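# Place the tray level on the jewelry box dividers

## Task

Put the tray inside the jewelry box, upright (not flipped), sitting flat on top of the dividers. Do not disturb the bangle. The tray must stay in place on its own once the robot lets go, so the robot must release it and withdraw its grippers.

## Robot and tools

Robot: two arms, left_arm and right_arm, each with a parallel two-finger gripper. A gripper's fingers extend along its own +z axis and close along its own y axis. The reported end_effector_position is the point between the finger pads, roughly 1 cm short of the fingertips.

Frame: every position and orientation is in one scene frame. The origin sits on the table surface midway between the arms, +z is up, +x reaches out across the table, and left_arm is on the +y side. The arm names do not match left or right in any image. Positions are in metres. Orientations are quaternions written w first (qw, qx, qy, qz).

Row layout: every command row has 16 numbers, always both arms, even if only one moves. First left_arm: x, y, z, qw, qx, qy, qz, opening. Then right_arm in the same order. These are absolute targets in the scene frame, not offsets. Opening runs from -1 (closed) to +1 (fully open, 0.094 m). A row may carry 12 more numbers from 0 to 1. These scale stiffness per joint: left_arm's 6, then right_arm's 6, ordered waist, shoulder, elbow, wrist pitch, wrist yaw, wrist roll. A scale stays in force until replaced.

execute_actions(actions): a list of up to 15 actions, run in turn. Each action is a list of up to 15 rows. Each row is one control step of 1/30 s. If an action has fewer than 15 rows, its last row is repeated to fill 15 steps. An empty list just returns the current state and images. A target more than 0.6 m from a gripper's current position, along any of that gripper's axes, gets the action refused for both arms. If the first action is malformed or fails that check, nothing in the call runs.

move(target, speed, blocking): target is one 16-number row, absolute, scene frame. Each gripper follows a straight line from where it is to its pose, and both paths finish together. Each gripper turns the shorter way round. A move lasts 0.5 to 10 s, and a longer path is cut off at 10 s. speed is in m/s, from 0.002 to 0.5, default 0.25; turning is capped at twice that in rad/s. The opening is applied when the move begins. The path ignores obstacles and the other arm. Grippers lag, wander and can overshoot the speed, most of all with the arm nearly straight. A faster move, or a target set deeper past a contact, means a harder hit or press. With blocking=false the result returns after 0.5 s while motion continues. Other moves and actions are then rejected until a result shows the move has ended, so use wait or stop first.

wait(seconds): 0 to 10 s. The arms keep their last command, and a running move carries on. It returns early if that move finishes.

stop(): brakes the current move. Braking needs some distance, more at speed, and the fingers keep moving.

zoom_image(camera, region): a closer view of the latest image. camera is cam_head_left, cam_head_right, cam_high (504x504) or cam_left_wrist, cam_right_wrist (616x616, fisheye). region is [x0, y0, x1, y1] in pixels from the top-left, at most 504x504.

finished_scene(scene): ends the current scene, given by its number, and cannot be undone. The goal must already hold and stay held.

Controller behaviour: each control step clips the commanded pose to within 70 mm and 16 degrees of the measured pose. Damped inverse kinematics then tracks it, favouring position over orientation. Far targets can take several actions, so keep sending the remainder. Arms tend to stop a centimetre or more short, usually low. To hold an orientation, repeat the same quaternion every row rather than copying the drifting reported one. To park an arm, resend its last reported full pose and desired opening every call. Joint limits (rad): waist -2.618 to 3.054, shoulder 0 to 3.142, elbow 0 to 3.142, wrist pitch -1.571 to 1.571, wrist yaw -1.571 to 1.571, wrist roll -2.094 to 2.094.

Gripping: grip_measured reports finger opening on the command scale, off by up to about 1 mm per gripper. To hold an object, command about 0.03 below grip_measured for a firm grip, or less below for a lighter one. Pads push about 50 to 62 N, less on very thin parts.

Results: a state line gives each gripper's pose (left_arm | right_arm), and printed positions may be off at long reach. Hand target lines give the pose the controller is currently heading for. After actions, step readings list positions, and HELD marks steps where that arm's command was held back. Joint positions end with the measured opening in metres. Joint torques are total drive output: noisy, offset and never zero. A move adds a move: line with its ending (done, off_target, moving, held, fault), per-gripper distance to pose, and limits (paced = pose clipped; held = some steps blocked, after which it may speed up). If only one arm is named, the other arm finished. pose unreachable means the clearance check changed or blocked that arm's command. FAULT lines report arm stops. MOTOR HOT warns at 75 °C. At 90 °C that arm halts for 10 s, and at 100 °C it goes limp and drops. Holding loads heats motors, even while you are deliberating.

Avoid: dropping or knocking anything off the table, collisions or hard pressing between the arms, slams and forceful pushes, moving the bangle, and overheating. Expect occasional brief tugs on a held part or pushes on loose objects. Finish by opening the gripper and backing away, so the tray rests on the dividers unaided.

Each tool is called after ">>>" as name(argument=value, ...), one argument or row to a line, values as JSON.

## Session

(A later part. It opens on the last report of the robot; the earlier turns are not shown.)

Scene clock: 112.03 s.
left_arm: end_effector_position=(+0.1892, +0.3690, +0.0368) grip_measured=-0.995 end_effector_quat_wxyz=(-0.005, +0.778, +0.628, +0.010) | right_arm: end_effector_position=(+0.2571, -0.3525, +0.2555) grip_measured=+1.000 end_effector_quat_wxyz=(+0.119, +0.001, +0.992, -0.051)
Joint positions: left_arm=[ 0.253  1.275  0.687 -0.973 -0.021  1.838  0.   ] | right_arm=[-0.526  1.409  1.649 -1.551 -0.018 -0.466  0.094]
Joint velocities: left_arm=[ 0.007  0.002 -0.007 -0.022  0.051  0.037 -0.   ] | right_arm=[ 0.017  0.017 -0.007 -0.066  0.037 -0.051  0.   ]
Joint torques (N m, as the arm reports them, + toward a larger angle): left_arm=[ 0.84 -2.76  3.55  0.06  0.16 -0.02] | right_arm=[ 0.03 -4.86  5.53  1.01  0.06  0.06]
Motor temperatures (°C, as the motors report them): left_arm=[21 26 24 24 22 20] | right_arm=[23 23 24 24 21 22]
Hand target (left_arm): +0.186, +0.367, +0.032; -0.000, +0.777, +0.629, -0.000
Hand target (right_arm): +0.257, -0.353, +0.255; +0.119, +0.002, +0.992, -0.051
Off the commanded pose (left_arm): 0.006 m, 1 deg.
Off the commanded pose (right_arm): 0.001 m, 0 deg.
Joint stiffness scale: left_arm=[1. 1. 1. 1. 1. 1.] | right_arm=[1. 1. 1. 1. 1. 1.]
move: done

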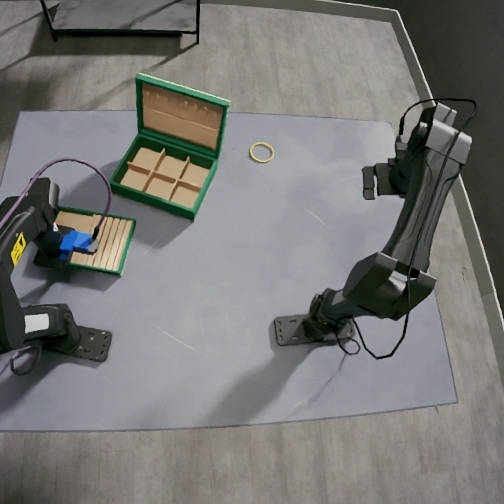

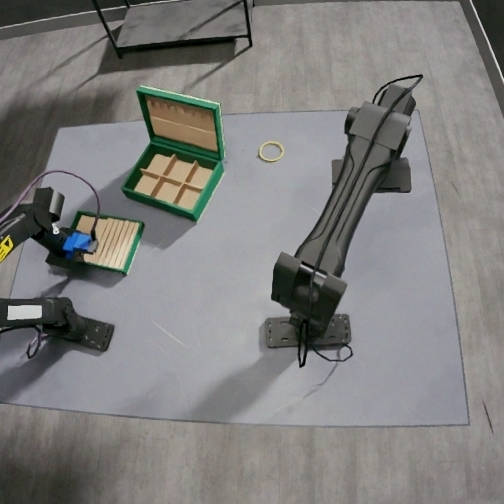

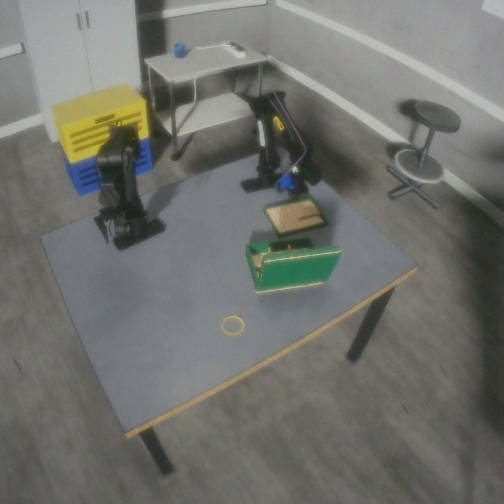

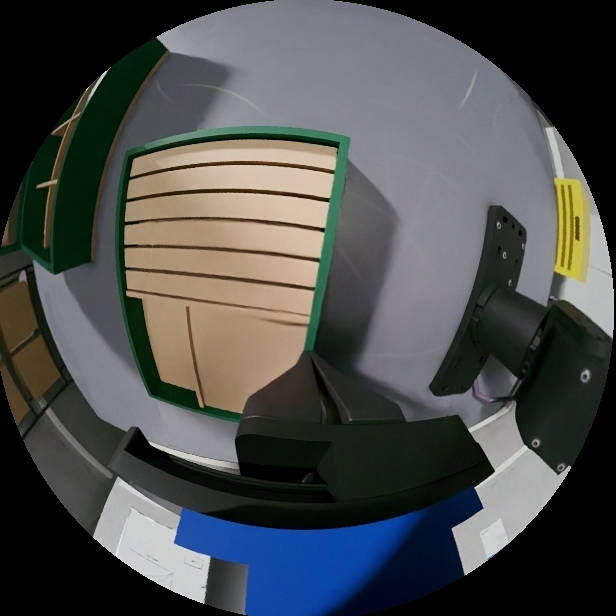

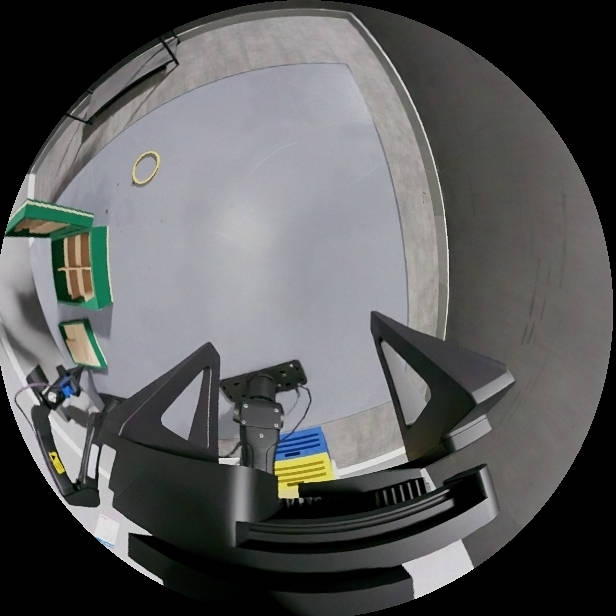

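>>> move(
  target=[0.186,0.365,0.032,0,0.777,0.629,0,-0.3,0.257,-0.353,0.255,0.119,0.002,0.992,-0.051,1],
  speed=0.06,
)

>>> move(
  target=[0.186,0.365,0.018,0,0.777,0.629,0,-0.3,0.257,-0.353,0.255,0.119,0.002,0.992,-0.051,1],
  speed=0.03,
)

>>> move(
  target=[0.186,0.365,0.018,0,0.777,0.629,0,-1,0.257,-0.353,0.255,0.119,0.002,0.992,-0.051,1],
  speed=0.06,
)

Scene clock: 126.27 s.
left_arm: end_effector_position=(+0.1910, +0.3687, +0.0368) grip_measured=-0.302 end_effector_quat_wxyz=(-0.002, +0.778, +0.628, +0.012) | right_arm: end_effector_position=(+0.2571, -0.3525, +0.2555) grip_measured=+1.000 end_effector_quat_wxyz=(+0.119, +0.001, +0.992, -0.051)
Joint positions: left_arm=[ 0.253  1.275  0.687 -0.966 -0.018  1.838  0.033] | right_arm=[-0.526  1.409  1.649 -1.551 -0.018 -0.466  0.094]
Joint velocities: left_arm=[-0.002 -0.002 -0.007 -0.081  0.051  0.007  0.001] | right_arm=[ 0.012  0.017 -0.002 -0.007  0.007 -0.051  0.   ]
Joint torques (N m, as the arm reports them, + toward a larger angle): left_arm=[ 0.06 -3.07  3.44 -0.03  0.14 -0.09] | right_arm=[ 0.05 -4.86  5.53  1.01  0.06  0.06]
Motor temperatures (°C, as the motors report them): left_arm=[21 25 24 24 22 20] | right_arm=[23 23 24 24 21 22]
Hand target (left_arm): +0.186, +0.365, +0.032; -0.000, +0.777, +0.629, +0.000
Hand target (right_arm): +0.257, -0.353, +0.255; +0.119, +0.002, +0.992, -0.051
Off the commanded pose (left_arm): 0.008 m, 1 deg.
Off the commanded pose (right_arm): 0.001 m, 0 deg.
Joint stiffness scale: left_arm=[1. 1. 1. 1. 1. 1.] | right_arm=[1. 1. 1. 1. 1. 1.]
move: done

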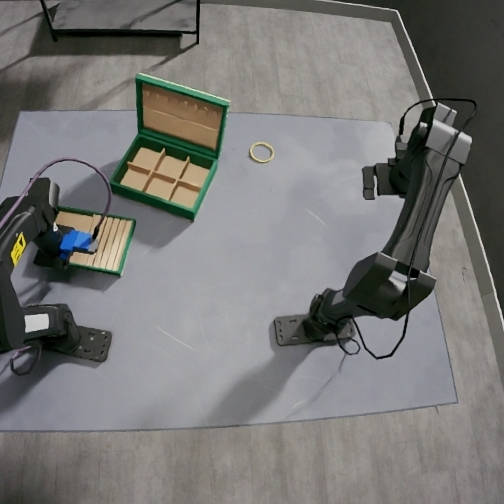

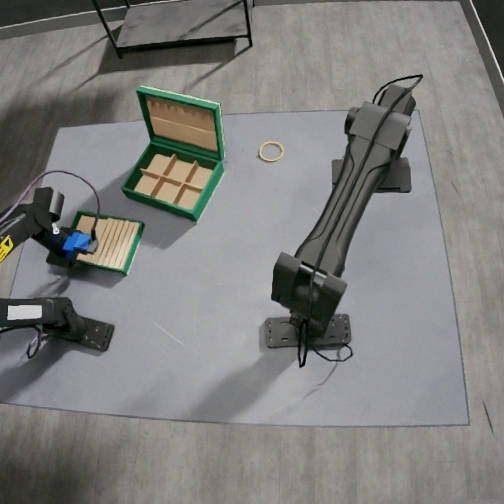

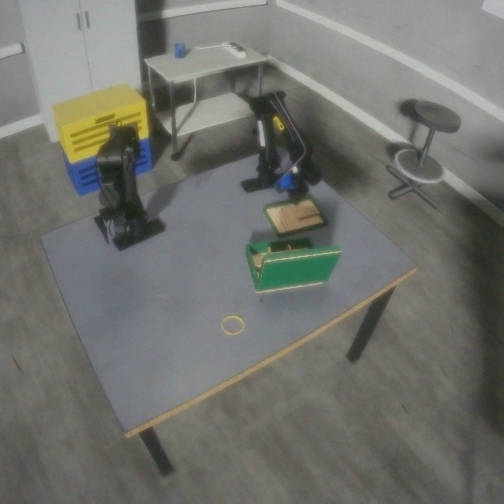

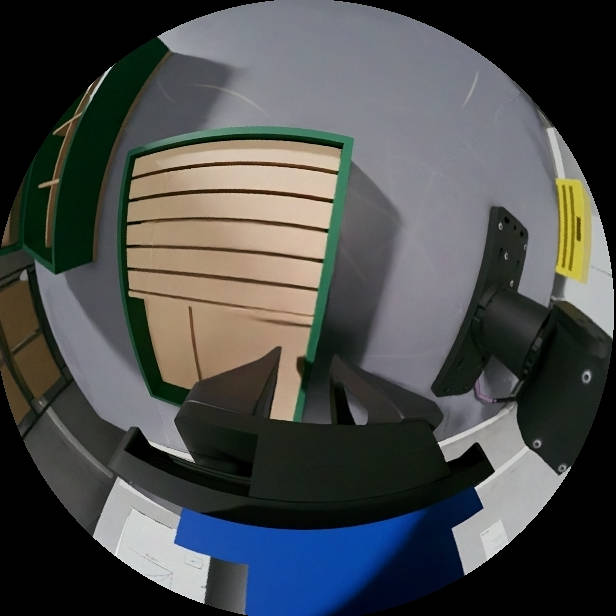

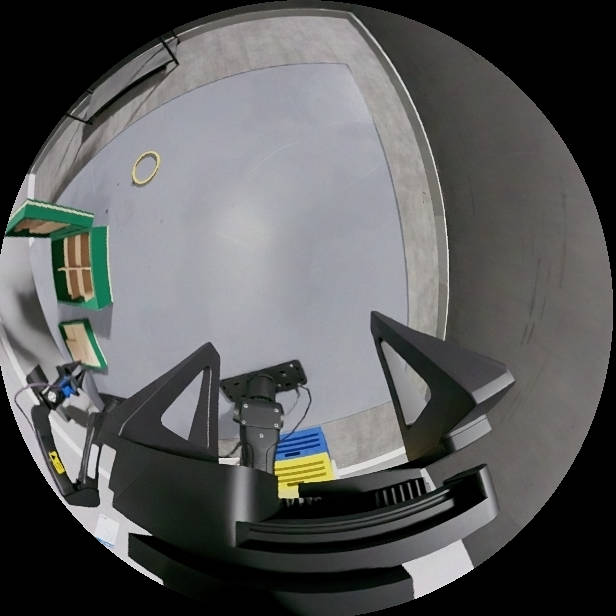

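Scene clock: 127.17 s.
left_arm: end_effector_position=(+0.1915, +0.3687, +0.0287) grip_measured=-0.301 end_effector_quat_wxyz=(-0.001, +0.778, +0.628, +0.014) | right_arm: end_effector_position=(+0.2571, -0.3525, +0.2555) grip_measured=+1.000 end_effector_quat_wxyz=(+0.119, +0.001, +0.992, -0.051)
Joint positions: left_arm=[ 0.253  1.287  0.661 -0.924 -0.018  1.838  0.033] | right_arm=[-0.526  1.409  1.649 -1.551 -0.018 -0.466  0.094]
Joint velocities: left_arm=[ 0.002 -0.012 -0.002  0.037  0.007  0.037 -0.001] | right_arm=[-0.007 -0.002 -0.002  0.066  0.007 -0.022  0.   ]
Joint torques (N m, as the arm reports them, + toward a larger angle): left_arm=[-0.03 -2.05  2.43  0.17  0.14 -0.06] | right_arm=[ 0.03 -4.88  5.52  1.01  0.06  0.07]
Motor temperatures (°C, as the motors report them): left_arm=[21 25 24 24 22 20] | right_arm=[23 23 24 24 21 22]
Hand target (left_arm): +0.186, +0.365, +0.019; -0.000, +0.777, +0.629, -0.000
Hand target (right_arm): +0.257, -0.353, +0.255; +0.119, +0.002, +0.992, -0.051
Off the commanded pose (left_arm): 0.013 m, 2 deg.
Off the commanded pose (right_arm): 0.001 m, 0 deg.
Joint stiffness scale: left_arm=[1. 1. 1. 1. 1. 1.] | right_arm=[1. 1. 1. 1. 1. 1.]
move: off_target (left_arm)

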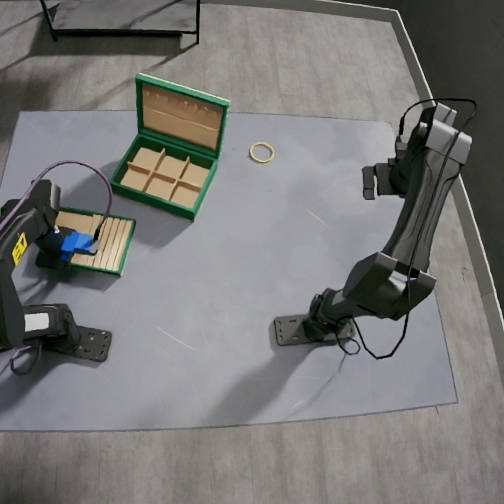

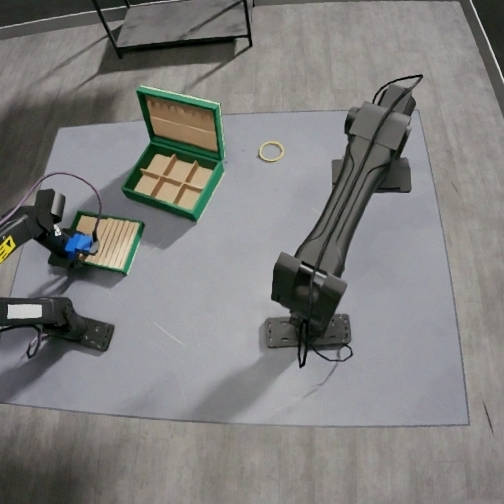

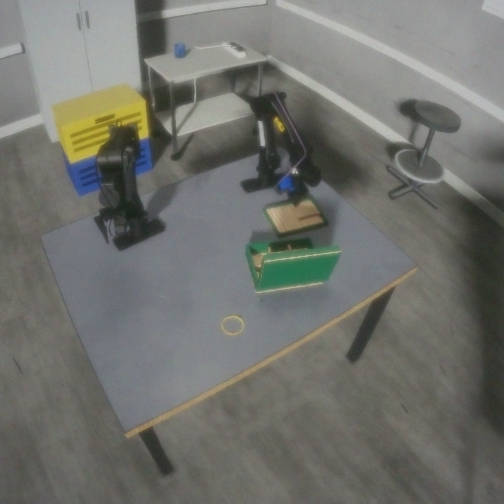

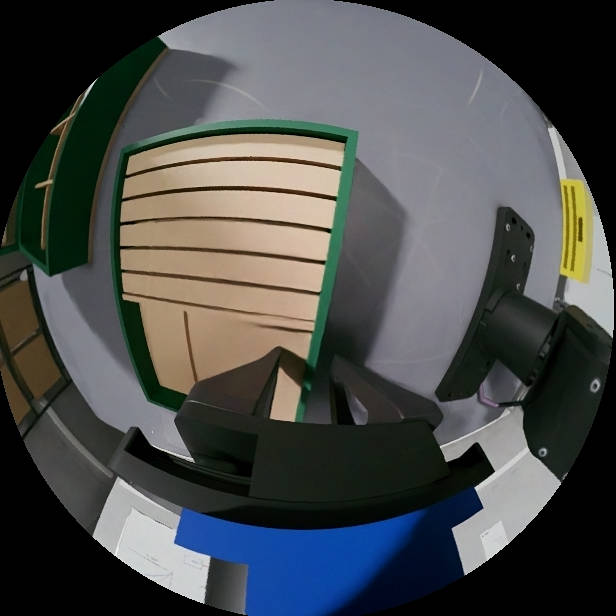

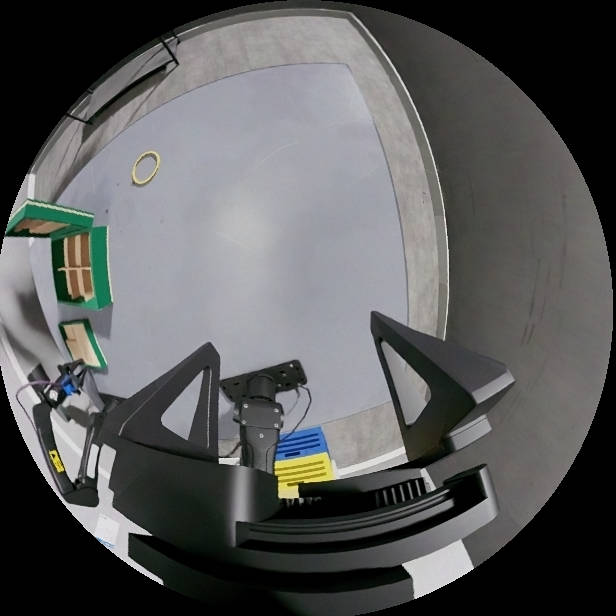

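Scene clock: 127.87 s.
left_arm: end_effector_position=(+0.1930, +0.3692, +0.0288) grip_measured=-0.951 end_effector_quat_wxyz=(-0.000, +0.778, +0.628, +0.017) | right_arm: end_effector_position=(+0.2571, -0.3525, +0.2555) grip_measured=+1.000 end_effector_quat_wxyz=(+0.119, +0.001, +0.992, -0.051)
Joint positions: left_arm=[ 0.253  1.287  0.661 -0.917 -0.021  1.837  0.002] | right_arm=[-0.526  1.409  1.649 -1.551 -0.018 -0.466  0.094]
Joint velocities: left_arm=[ 0.002 -0.007 -0.007 -0.037  0.022 -0.095 -0.   ] | right_arm=[ 0.007 -0.007 -0.002  0.007  0.022 -0.022  0.   ]
Joint torques (N m, as the arm reports them, + toward a larger angle): left_arm=[-0.01 -2.18  2.38  0.13  0.16 -0.06] | right_arm=[ 0.04 -4.85  5.53  1.01  0.06  0.07]
Motor temperatures (°C, as the motors report them): left_arm=[21 25 24 24 22 20] | right_arm=[23 23 24 24 21 22]
Hand target (left_arm): +0.186, +0.365, +0.019; -0.000, +0.777, +0.629, -0.000
Hand target (right_arm): +0.257, -0.353, +0.255; +0.119, +0.002, +0.992, -0.051
Off the commanded pose (left_arm): 0.014 m, 2 deg.
Off the commanded pose (right_arm): 0.001 m, 0 deg.
Joint stiffness scale: left_arm=[1. 1. 1. 1. 1. 1.] | right_arm=[1. 1. 1. 1. 1. 1.]
move: off_target (left_arm)

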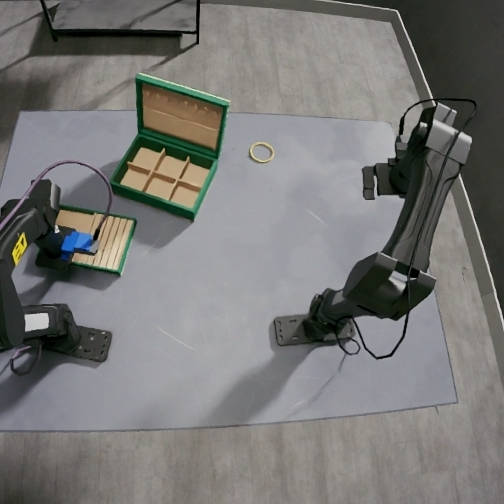

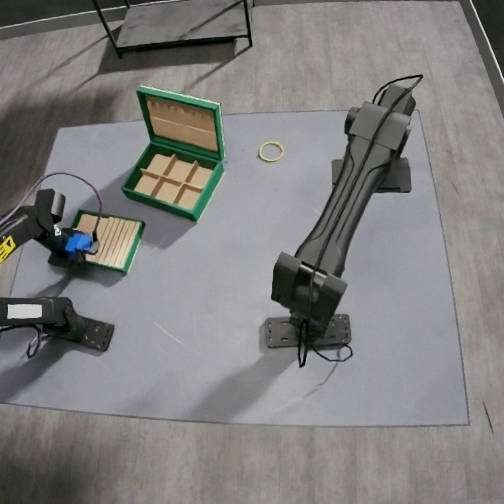

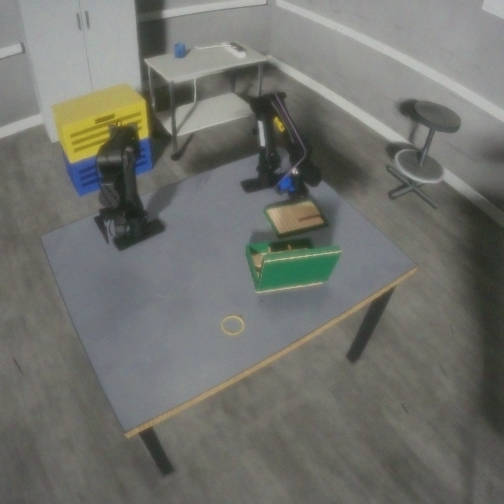

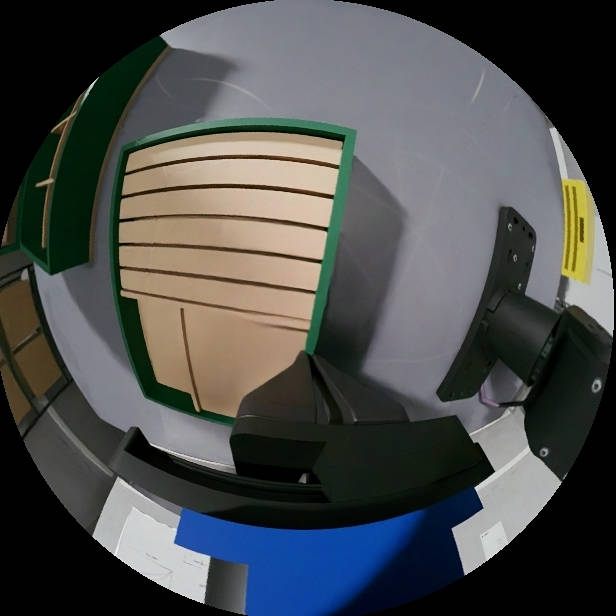

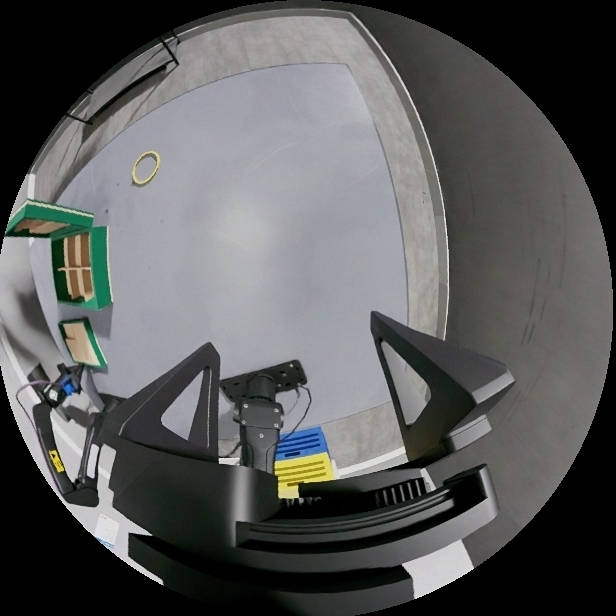

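>>> move(
  target=[0.19,0.365,0.14,0,0.777,0.629,0,-1,0.257,-0.353,0.255,0.119,0.002,0.992,-0.051,1],
  speed=0.08,
)

>>> move(
  target=[0.384,0.192,0.135,0,0.829,0.559,0,-1,0.257,-0.353,0.255,0.119,0.002,0.992,-0.051,1],
  speed=0.12,
)

Scene clock: 138.13 s.
left_arm: end_effector_position=(+0.1821, +0.3691, +0.1270) grip_measured=-0.951 end_effector_quat_wxyz=(-0.024, +0.778, +0.627, -0.013) | right_arm: end_effector_position=(+0.2571, -0.3525, +0.2555) grip_measured=+1.000 end_effector_quat_wxyz=(+0.119, +0.001, +0.992, -0.051)
Joint positions: left_arm=[ 0.253  1.246  1.031 -1.405 -0.023  1.837  0.002] | right_arm=[-0.526  1.409  1.649 -1.551 -0.018 -0.466  0.094]
Joint velocities: left_arm=[-0.012 -0.007  0.002 -0.007  0.007  0.037  0.001] | right_arm=[-0.012 -0.007 -0.012  0.022 -0.022  0.081  0.   ]
Joint torques (N m, as the arm reports them, + toward a larger angle): left_arm=[-0.1  -4.82  8.06 -0.21  0.18 -0.05] | right_arm=[ 0.03 -4.88  5.52  1.    0.06  0.06]
Motor temperatures (°C, as the motors report them): left_arm=[21 24 24 24 22 20] | right_arm=[23 23 25 24 21 22]
Hand target (left_arm): +0.189, +0.365, +0.140; -0.000, +0.778, +0.629, +0.000
Hand target (right_arm): +0.257, -0.353, +0.255; +0.119, +0.002, +0.992, -0.051
Off the commanded pose (left_arm): 0.016 m, 3 deg.
Off the commanded pose (right_arm): 0.001 m, 0 deg.
Joint stiffness scale: left_arm=[1. 1. 1. 1. 1. 1.] | right_arm=[1. 1. 1. 1. 1. 1.]
move: off_target (left_arm)

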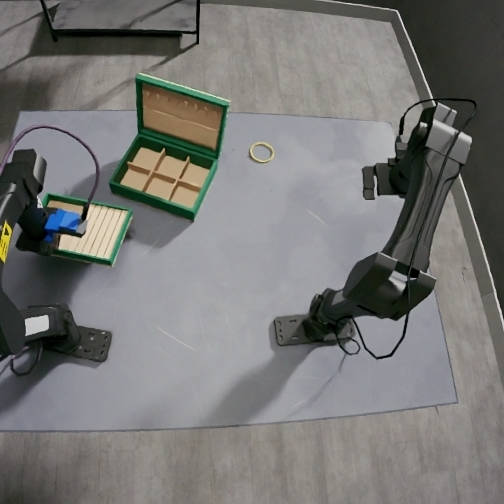

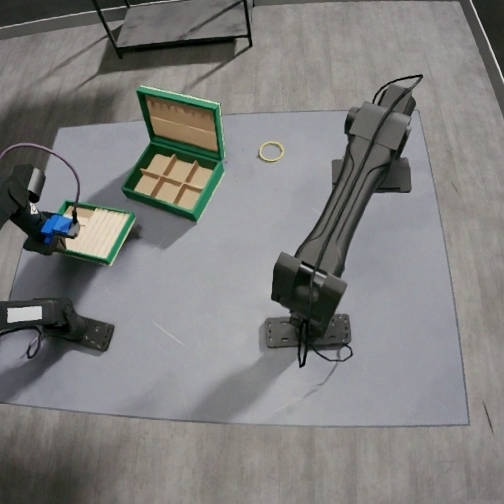

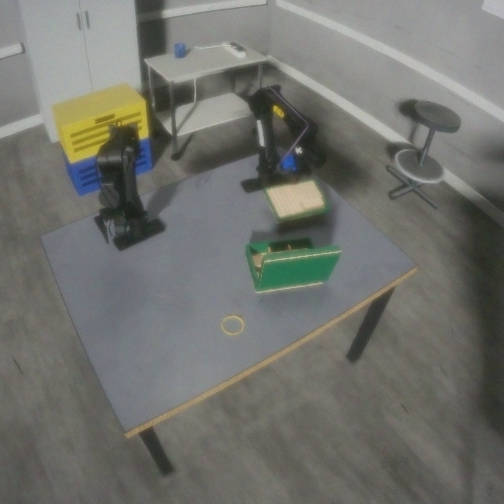

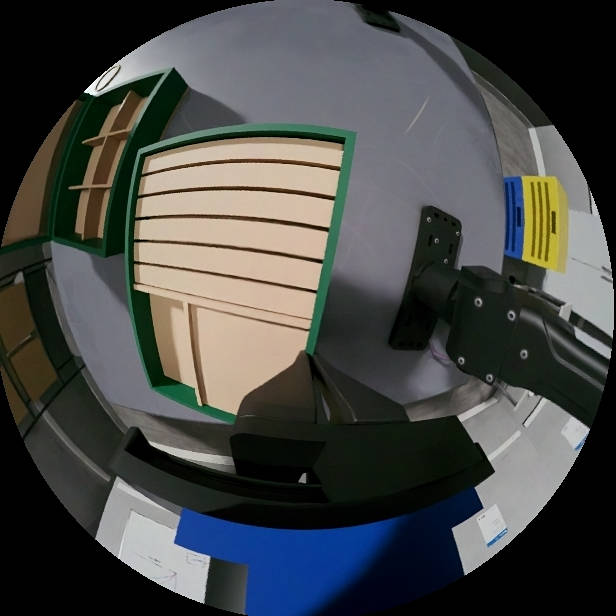

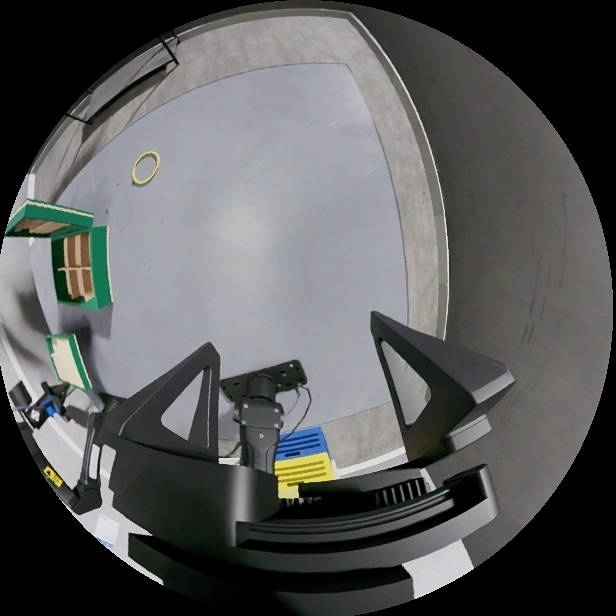

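Scene clock: 141.03 s.
left_arm: end_effector_position=(+0.3815, +0.2006, +0.1196) grip_measured=-0.945 end_effector_quat_wxyz=(-0.026, +0.829, +0.558, -0.005) | right_arm: end_effector_position=(+0.2571, -0.3525, +0.2555) grip_measured=+1.000 end_effector_quat_wxyz=(+0.119, +0.001, +0.992, -0.051)
Joint positions: left_arm=[-0.202  2.16   2.038 -1.498 -0.021  1.553  0.003] | right_arm=[-0.526  1.409  1.649 -1.551 -0.018 -0.466  0.094]
Joint velocities: left_arm=[-0.012 -0.007  0.007  0.022 -0.037 -0.022 -0.   ] | right_arm=[-0.017  0.012 -0.007  0.037 -0.022 -0.095  0.   ]
Joint torques (N m, as the arm reports them, + toward a larger angle): left_arm=[ -0.19 -13.75   7.86  -0.22   0.13  -0.05] | right_arm=[ 0.01 -4.85  5.53  1.01  0.06  0.07]
Motor temperatures (°C, as the motors report them): left_arm=[21 25 24 24 22 20] | right_arm=[23 23 25 24 21 22]
Hand target (left_arm): +0.385, +0.194, +0.138; +0.003, +0.829, +0.559, +0.001
Hand target (right_arm): +0.257, -0.353, +0.255; +0.119, +0.002, +0.992, -0.051
Off the commanded pose (left_arm): 0.018 m, 3 deg.
Off the commanded pose (right_arm): 0.001 m, 0 deg.
Joint stiffness scale: left_arm=[1. 1. 1. 1. 1. 1.] | right_arm=[1. 1. 1. 1. 1. 1.]
move: off_target (left_arm)

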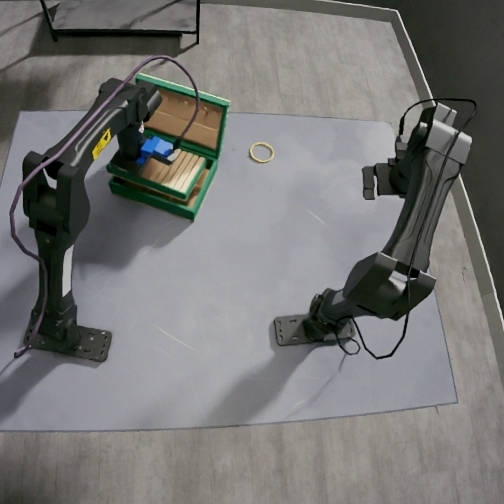

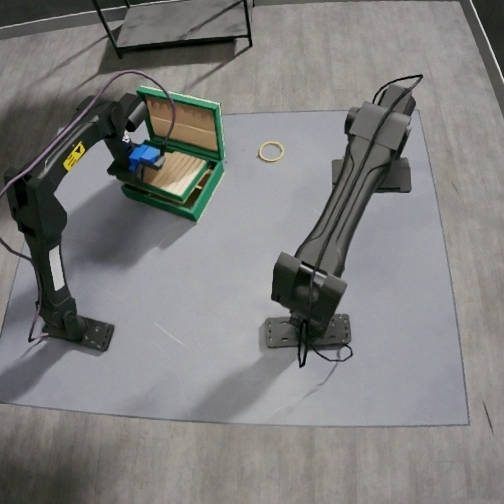

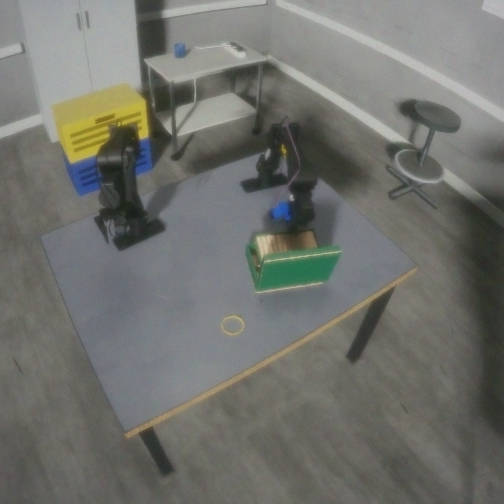

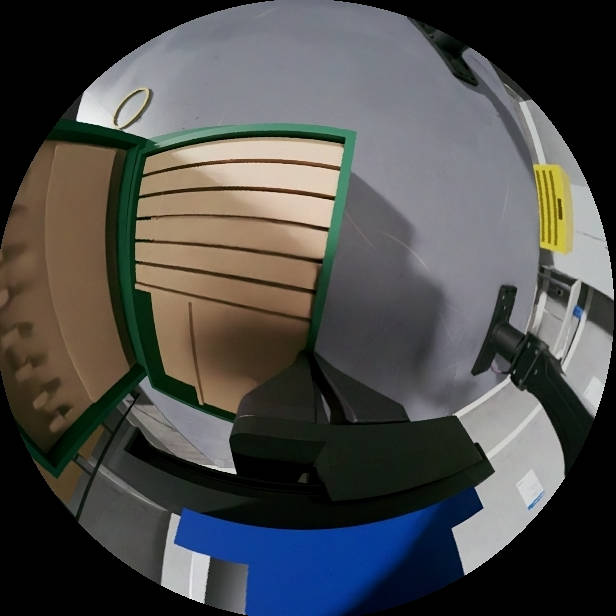

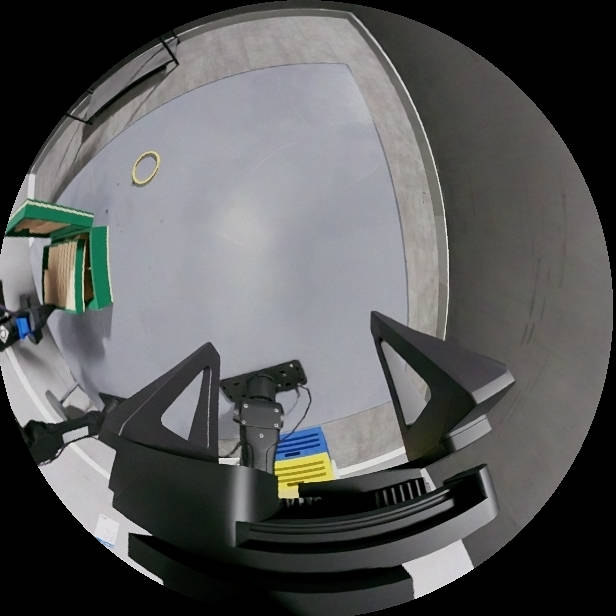

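>>> move(
  target=[0.389,0.18,0.12,0,0.829,0.559,0,-1,0.257,-0.353,0.255,0.119,0.002,0.992,-0.051,1],
  speed=0.04,
)

>>> zoom_image(
  camera="cam_head_left",
  region=[90,100,240,230],
)

Scene clock: 147.40 s.
left_arm: end_effector_position=(+0.3828, +0.1906, +0.1100) grip_measured=-0.945 end_effector_quat_wxyz=(-0.028, +0.828, +0.560, -0.005) | right_arm: end_effector_position=(+0.2571, -0.3525, +0.2555) grip_measured=+1.000 end_effector_quat_wxyz=(+0.119, +0.001, +0.992, -0.051)
Joint positions: left_arm=[-0.223  2.185  2.038 -1.477 -0.02   1.529  0.003] | right_arm=[-0.526  1.409  1.649 -1.551 -0.018 -0.466  0.094]
Joint velocities: left_arm=[ 0.007 -0.017 -0.027  0.022 -0.007  0.022  0.001] | right_arm=[-0.002  0.002 -0.002  0.007 -0.007 -0.037  0.   ]
Joint torques (N m, as the arm reports them, + toward a larger angle): left_arm=[ -0.62 -12.91   6.92  -0.06   0.17  -0.06] | right_arm=[ 0.03 -4.86  5.52  1.01  0.06  0.07]
Motor temperatures (°C, as the motors report them): left_arm=[21 27 25 24 22 20] | right_arm=[23 23 25 24 21 22]
Hand target (left_arm): +0.389, +0.180, +0.120; +0.000, +0.829, +0.559, -0.000
Hand target (right_arm): +0.257, -0.353, +0.255; +0.119, +0.002, +0.992, -0.051
Off the commanded pose (left_arm): 0.016 m, 3 deg.
Off the commanded pose (right_arm): 0.001 m, 0 deg.
Joint stiffness scale: left_arm=[1. 1. 1. 1. 1. 1.] | right_arm=[1. 1. 1. 1. 1. 1.]
move: off_target (left_arm)

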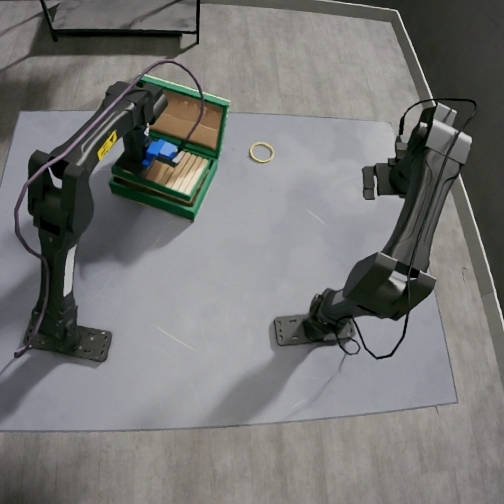

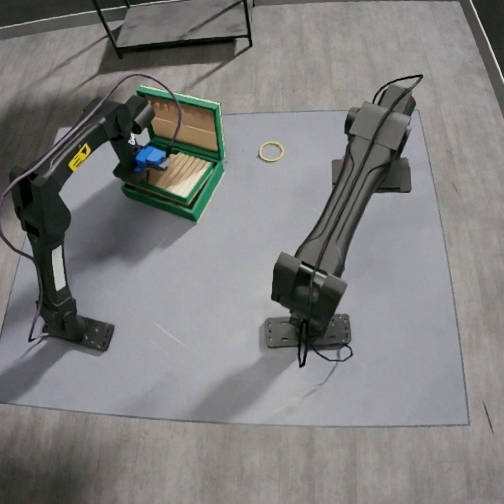

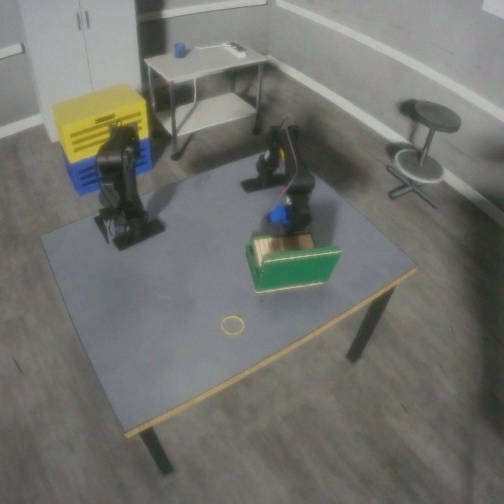

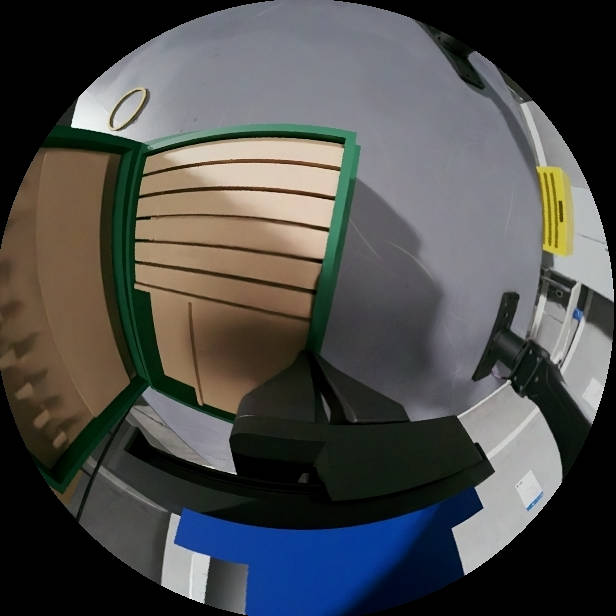

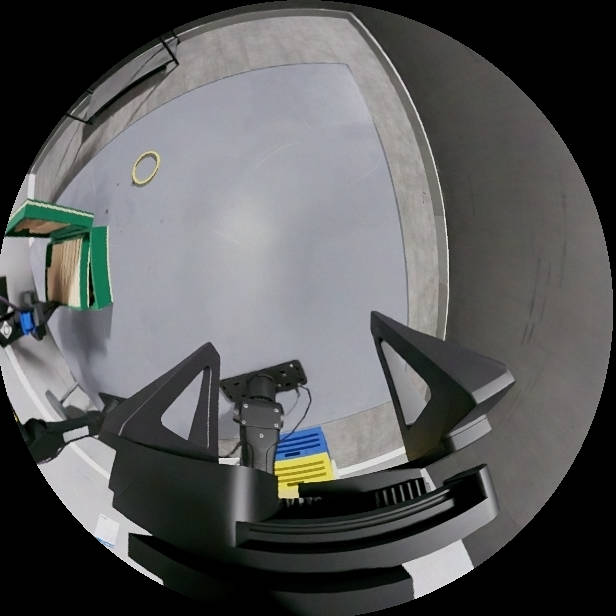

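Region (90, 100, 240, 230) of cam_head_left's 504x504 image, scaled by 3.360, with more detail than that image has; it fills the top 437 rows of this view, and the rest is white.

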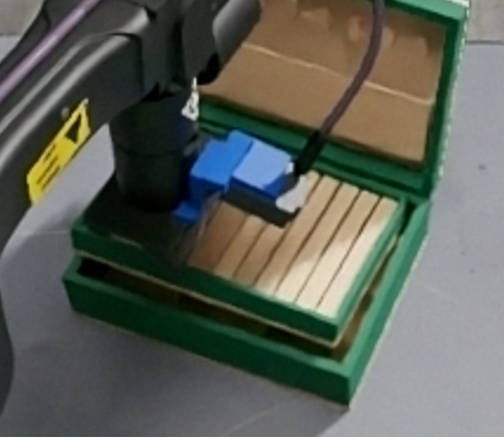

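The alignment looks good. I'll lower it and nudge forward a little.

>>> move(
  target=[0.392,0.178,0.095,0,0.829,0.559,0,-1,0.257,-0.353,0.255,0.119,0.002,0.992,-0.051,1],
  speed=0.03,
)

>>> zoom_image(
  camera="cam_head_left",
  region=[90,100,240,230],
)

Scene clock: 153.83 s.
left_arm: end_effector_position=(+0.3861, +0.1885, +0.0928) grip_measured=-0.945 end_effector_quat_wxyz=(-0.026, +0.827, +0.561, -0.006) | right_arm: end_effector_position=(+0.2571, -0.3525, +0.2555) grip_measured=+1.000 end_effector_quat_wxyz=(+0.119, +0.001, +0.992, -0.051)
Joint positions: left_arm=[-0.223  2.196  1.989 -1.415 -0.017  1.525  0.003] | right_arm=[-0.526  1.409  1.649 -1.551 -0.018 -0.466  0.094]
Joint velocities: left_arm=[-0.002  0.007 -0.017  0.037  0.007 -0.007  0.   ] | right_arm=[-0.017 -0.012 -0.017  0.007 -0.037 -0.007  0.   ]
Joint torques (N m, as the arm reports them, + toward a larger angle): left_arm=[ -0.8  -13.15   4.44   0.23   0.13  -0.04] | right_arm=[ 0.02 -4.86  5.53  1.01  0.06  0.07]
Motor temperatures (°C, as the motors report them): left_arm=[21 28 25 24 22 20] | right_arm=[23 23 25 24 21 22]
Hand target (left_arm): +0.392, +0.178, +0.095; -0.000, +0.829, +0.559, -0.001
Hand target (right_arm): +0.257, -0.353, +0.255; +0.119, +0.002, +0.992, -0.051
Off the commanded pose (left_arm): 0.012 m, 3 deg.
Off the commanded pose (right_arm): 0.001 m, 0 deg.
Joint stiffness scale: left_arm=[1. 1. 1. 1. 1. 1.] | right_arm=[1. 1. 1. 1. 1. 1.]
move: off_target (left_arm)

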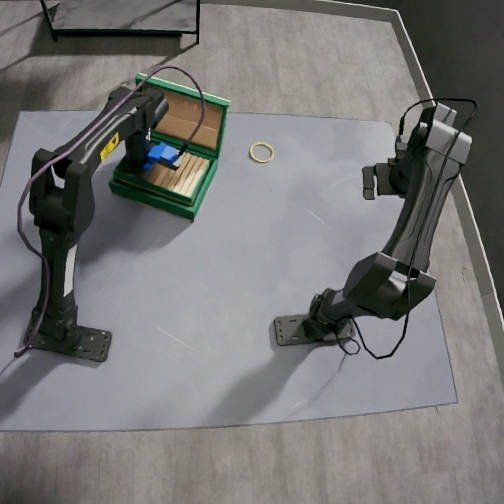

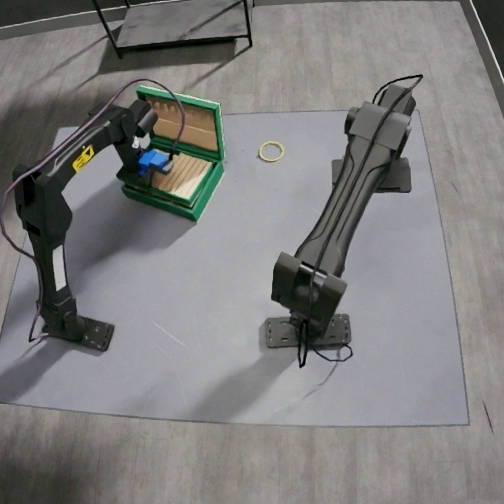

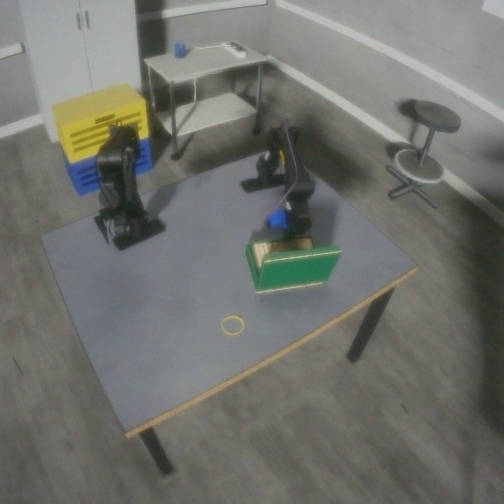

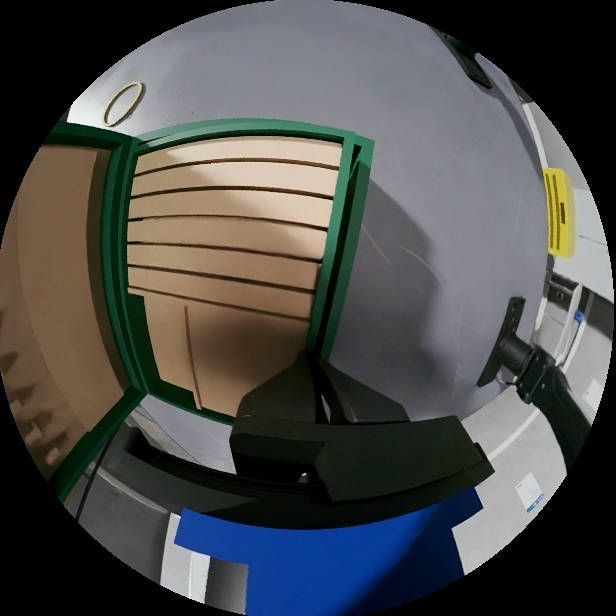

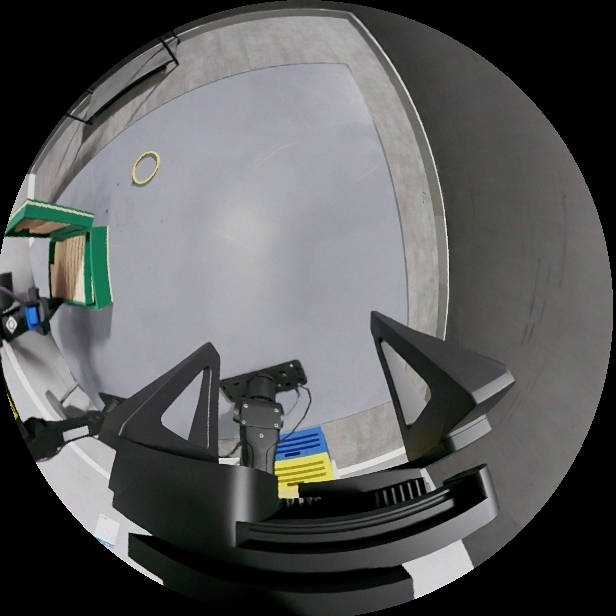

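Region (90, 100, 240, 230) of cam_head_left's 504x504 image, scaled by 3.360, with more detail than that image has; it fills the top 437 rows of this view, and the rest is white.

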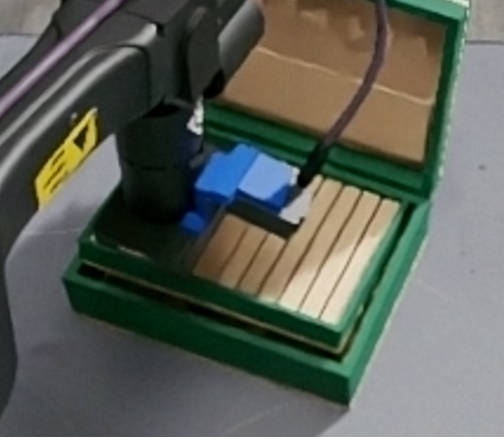

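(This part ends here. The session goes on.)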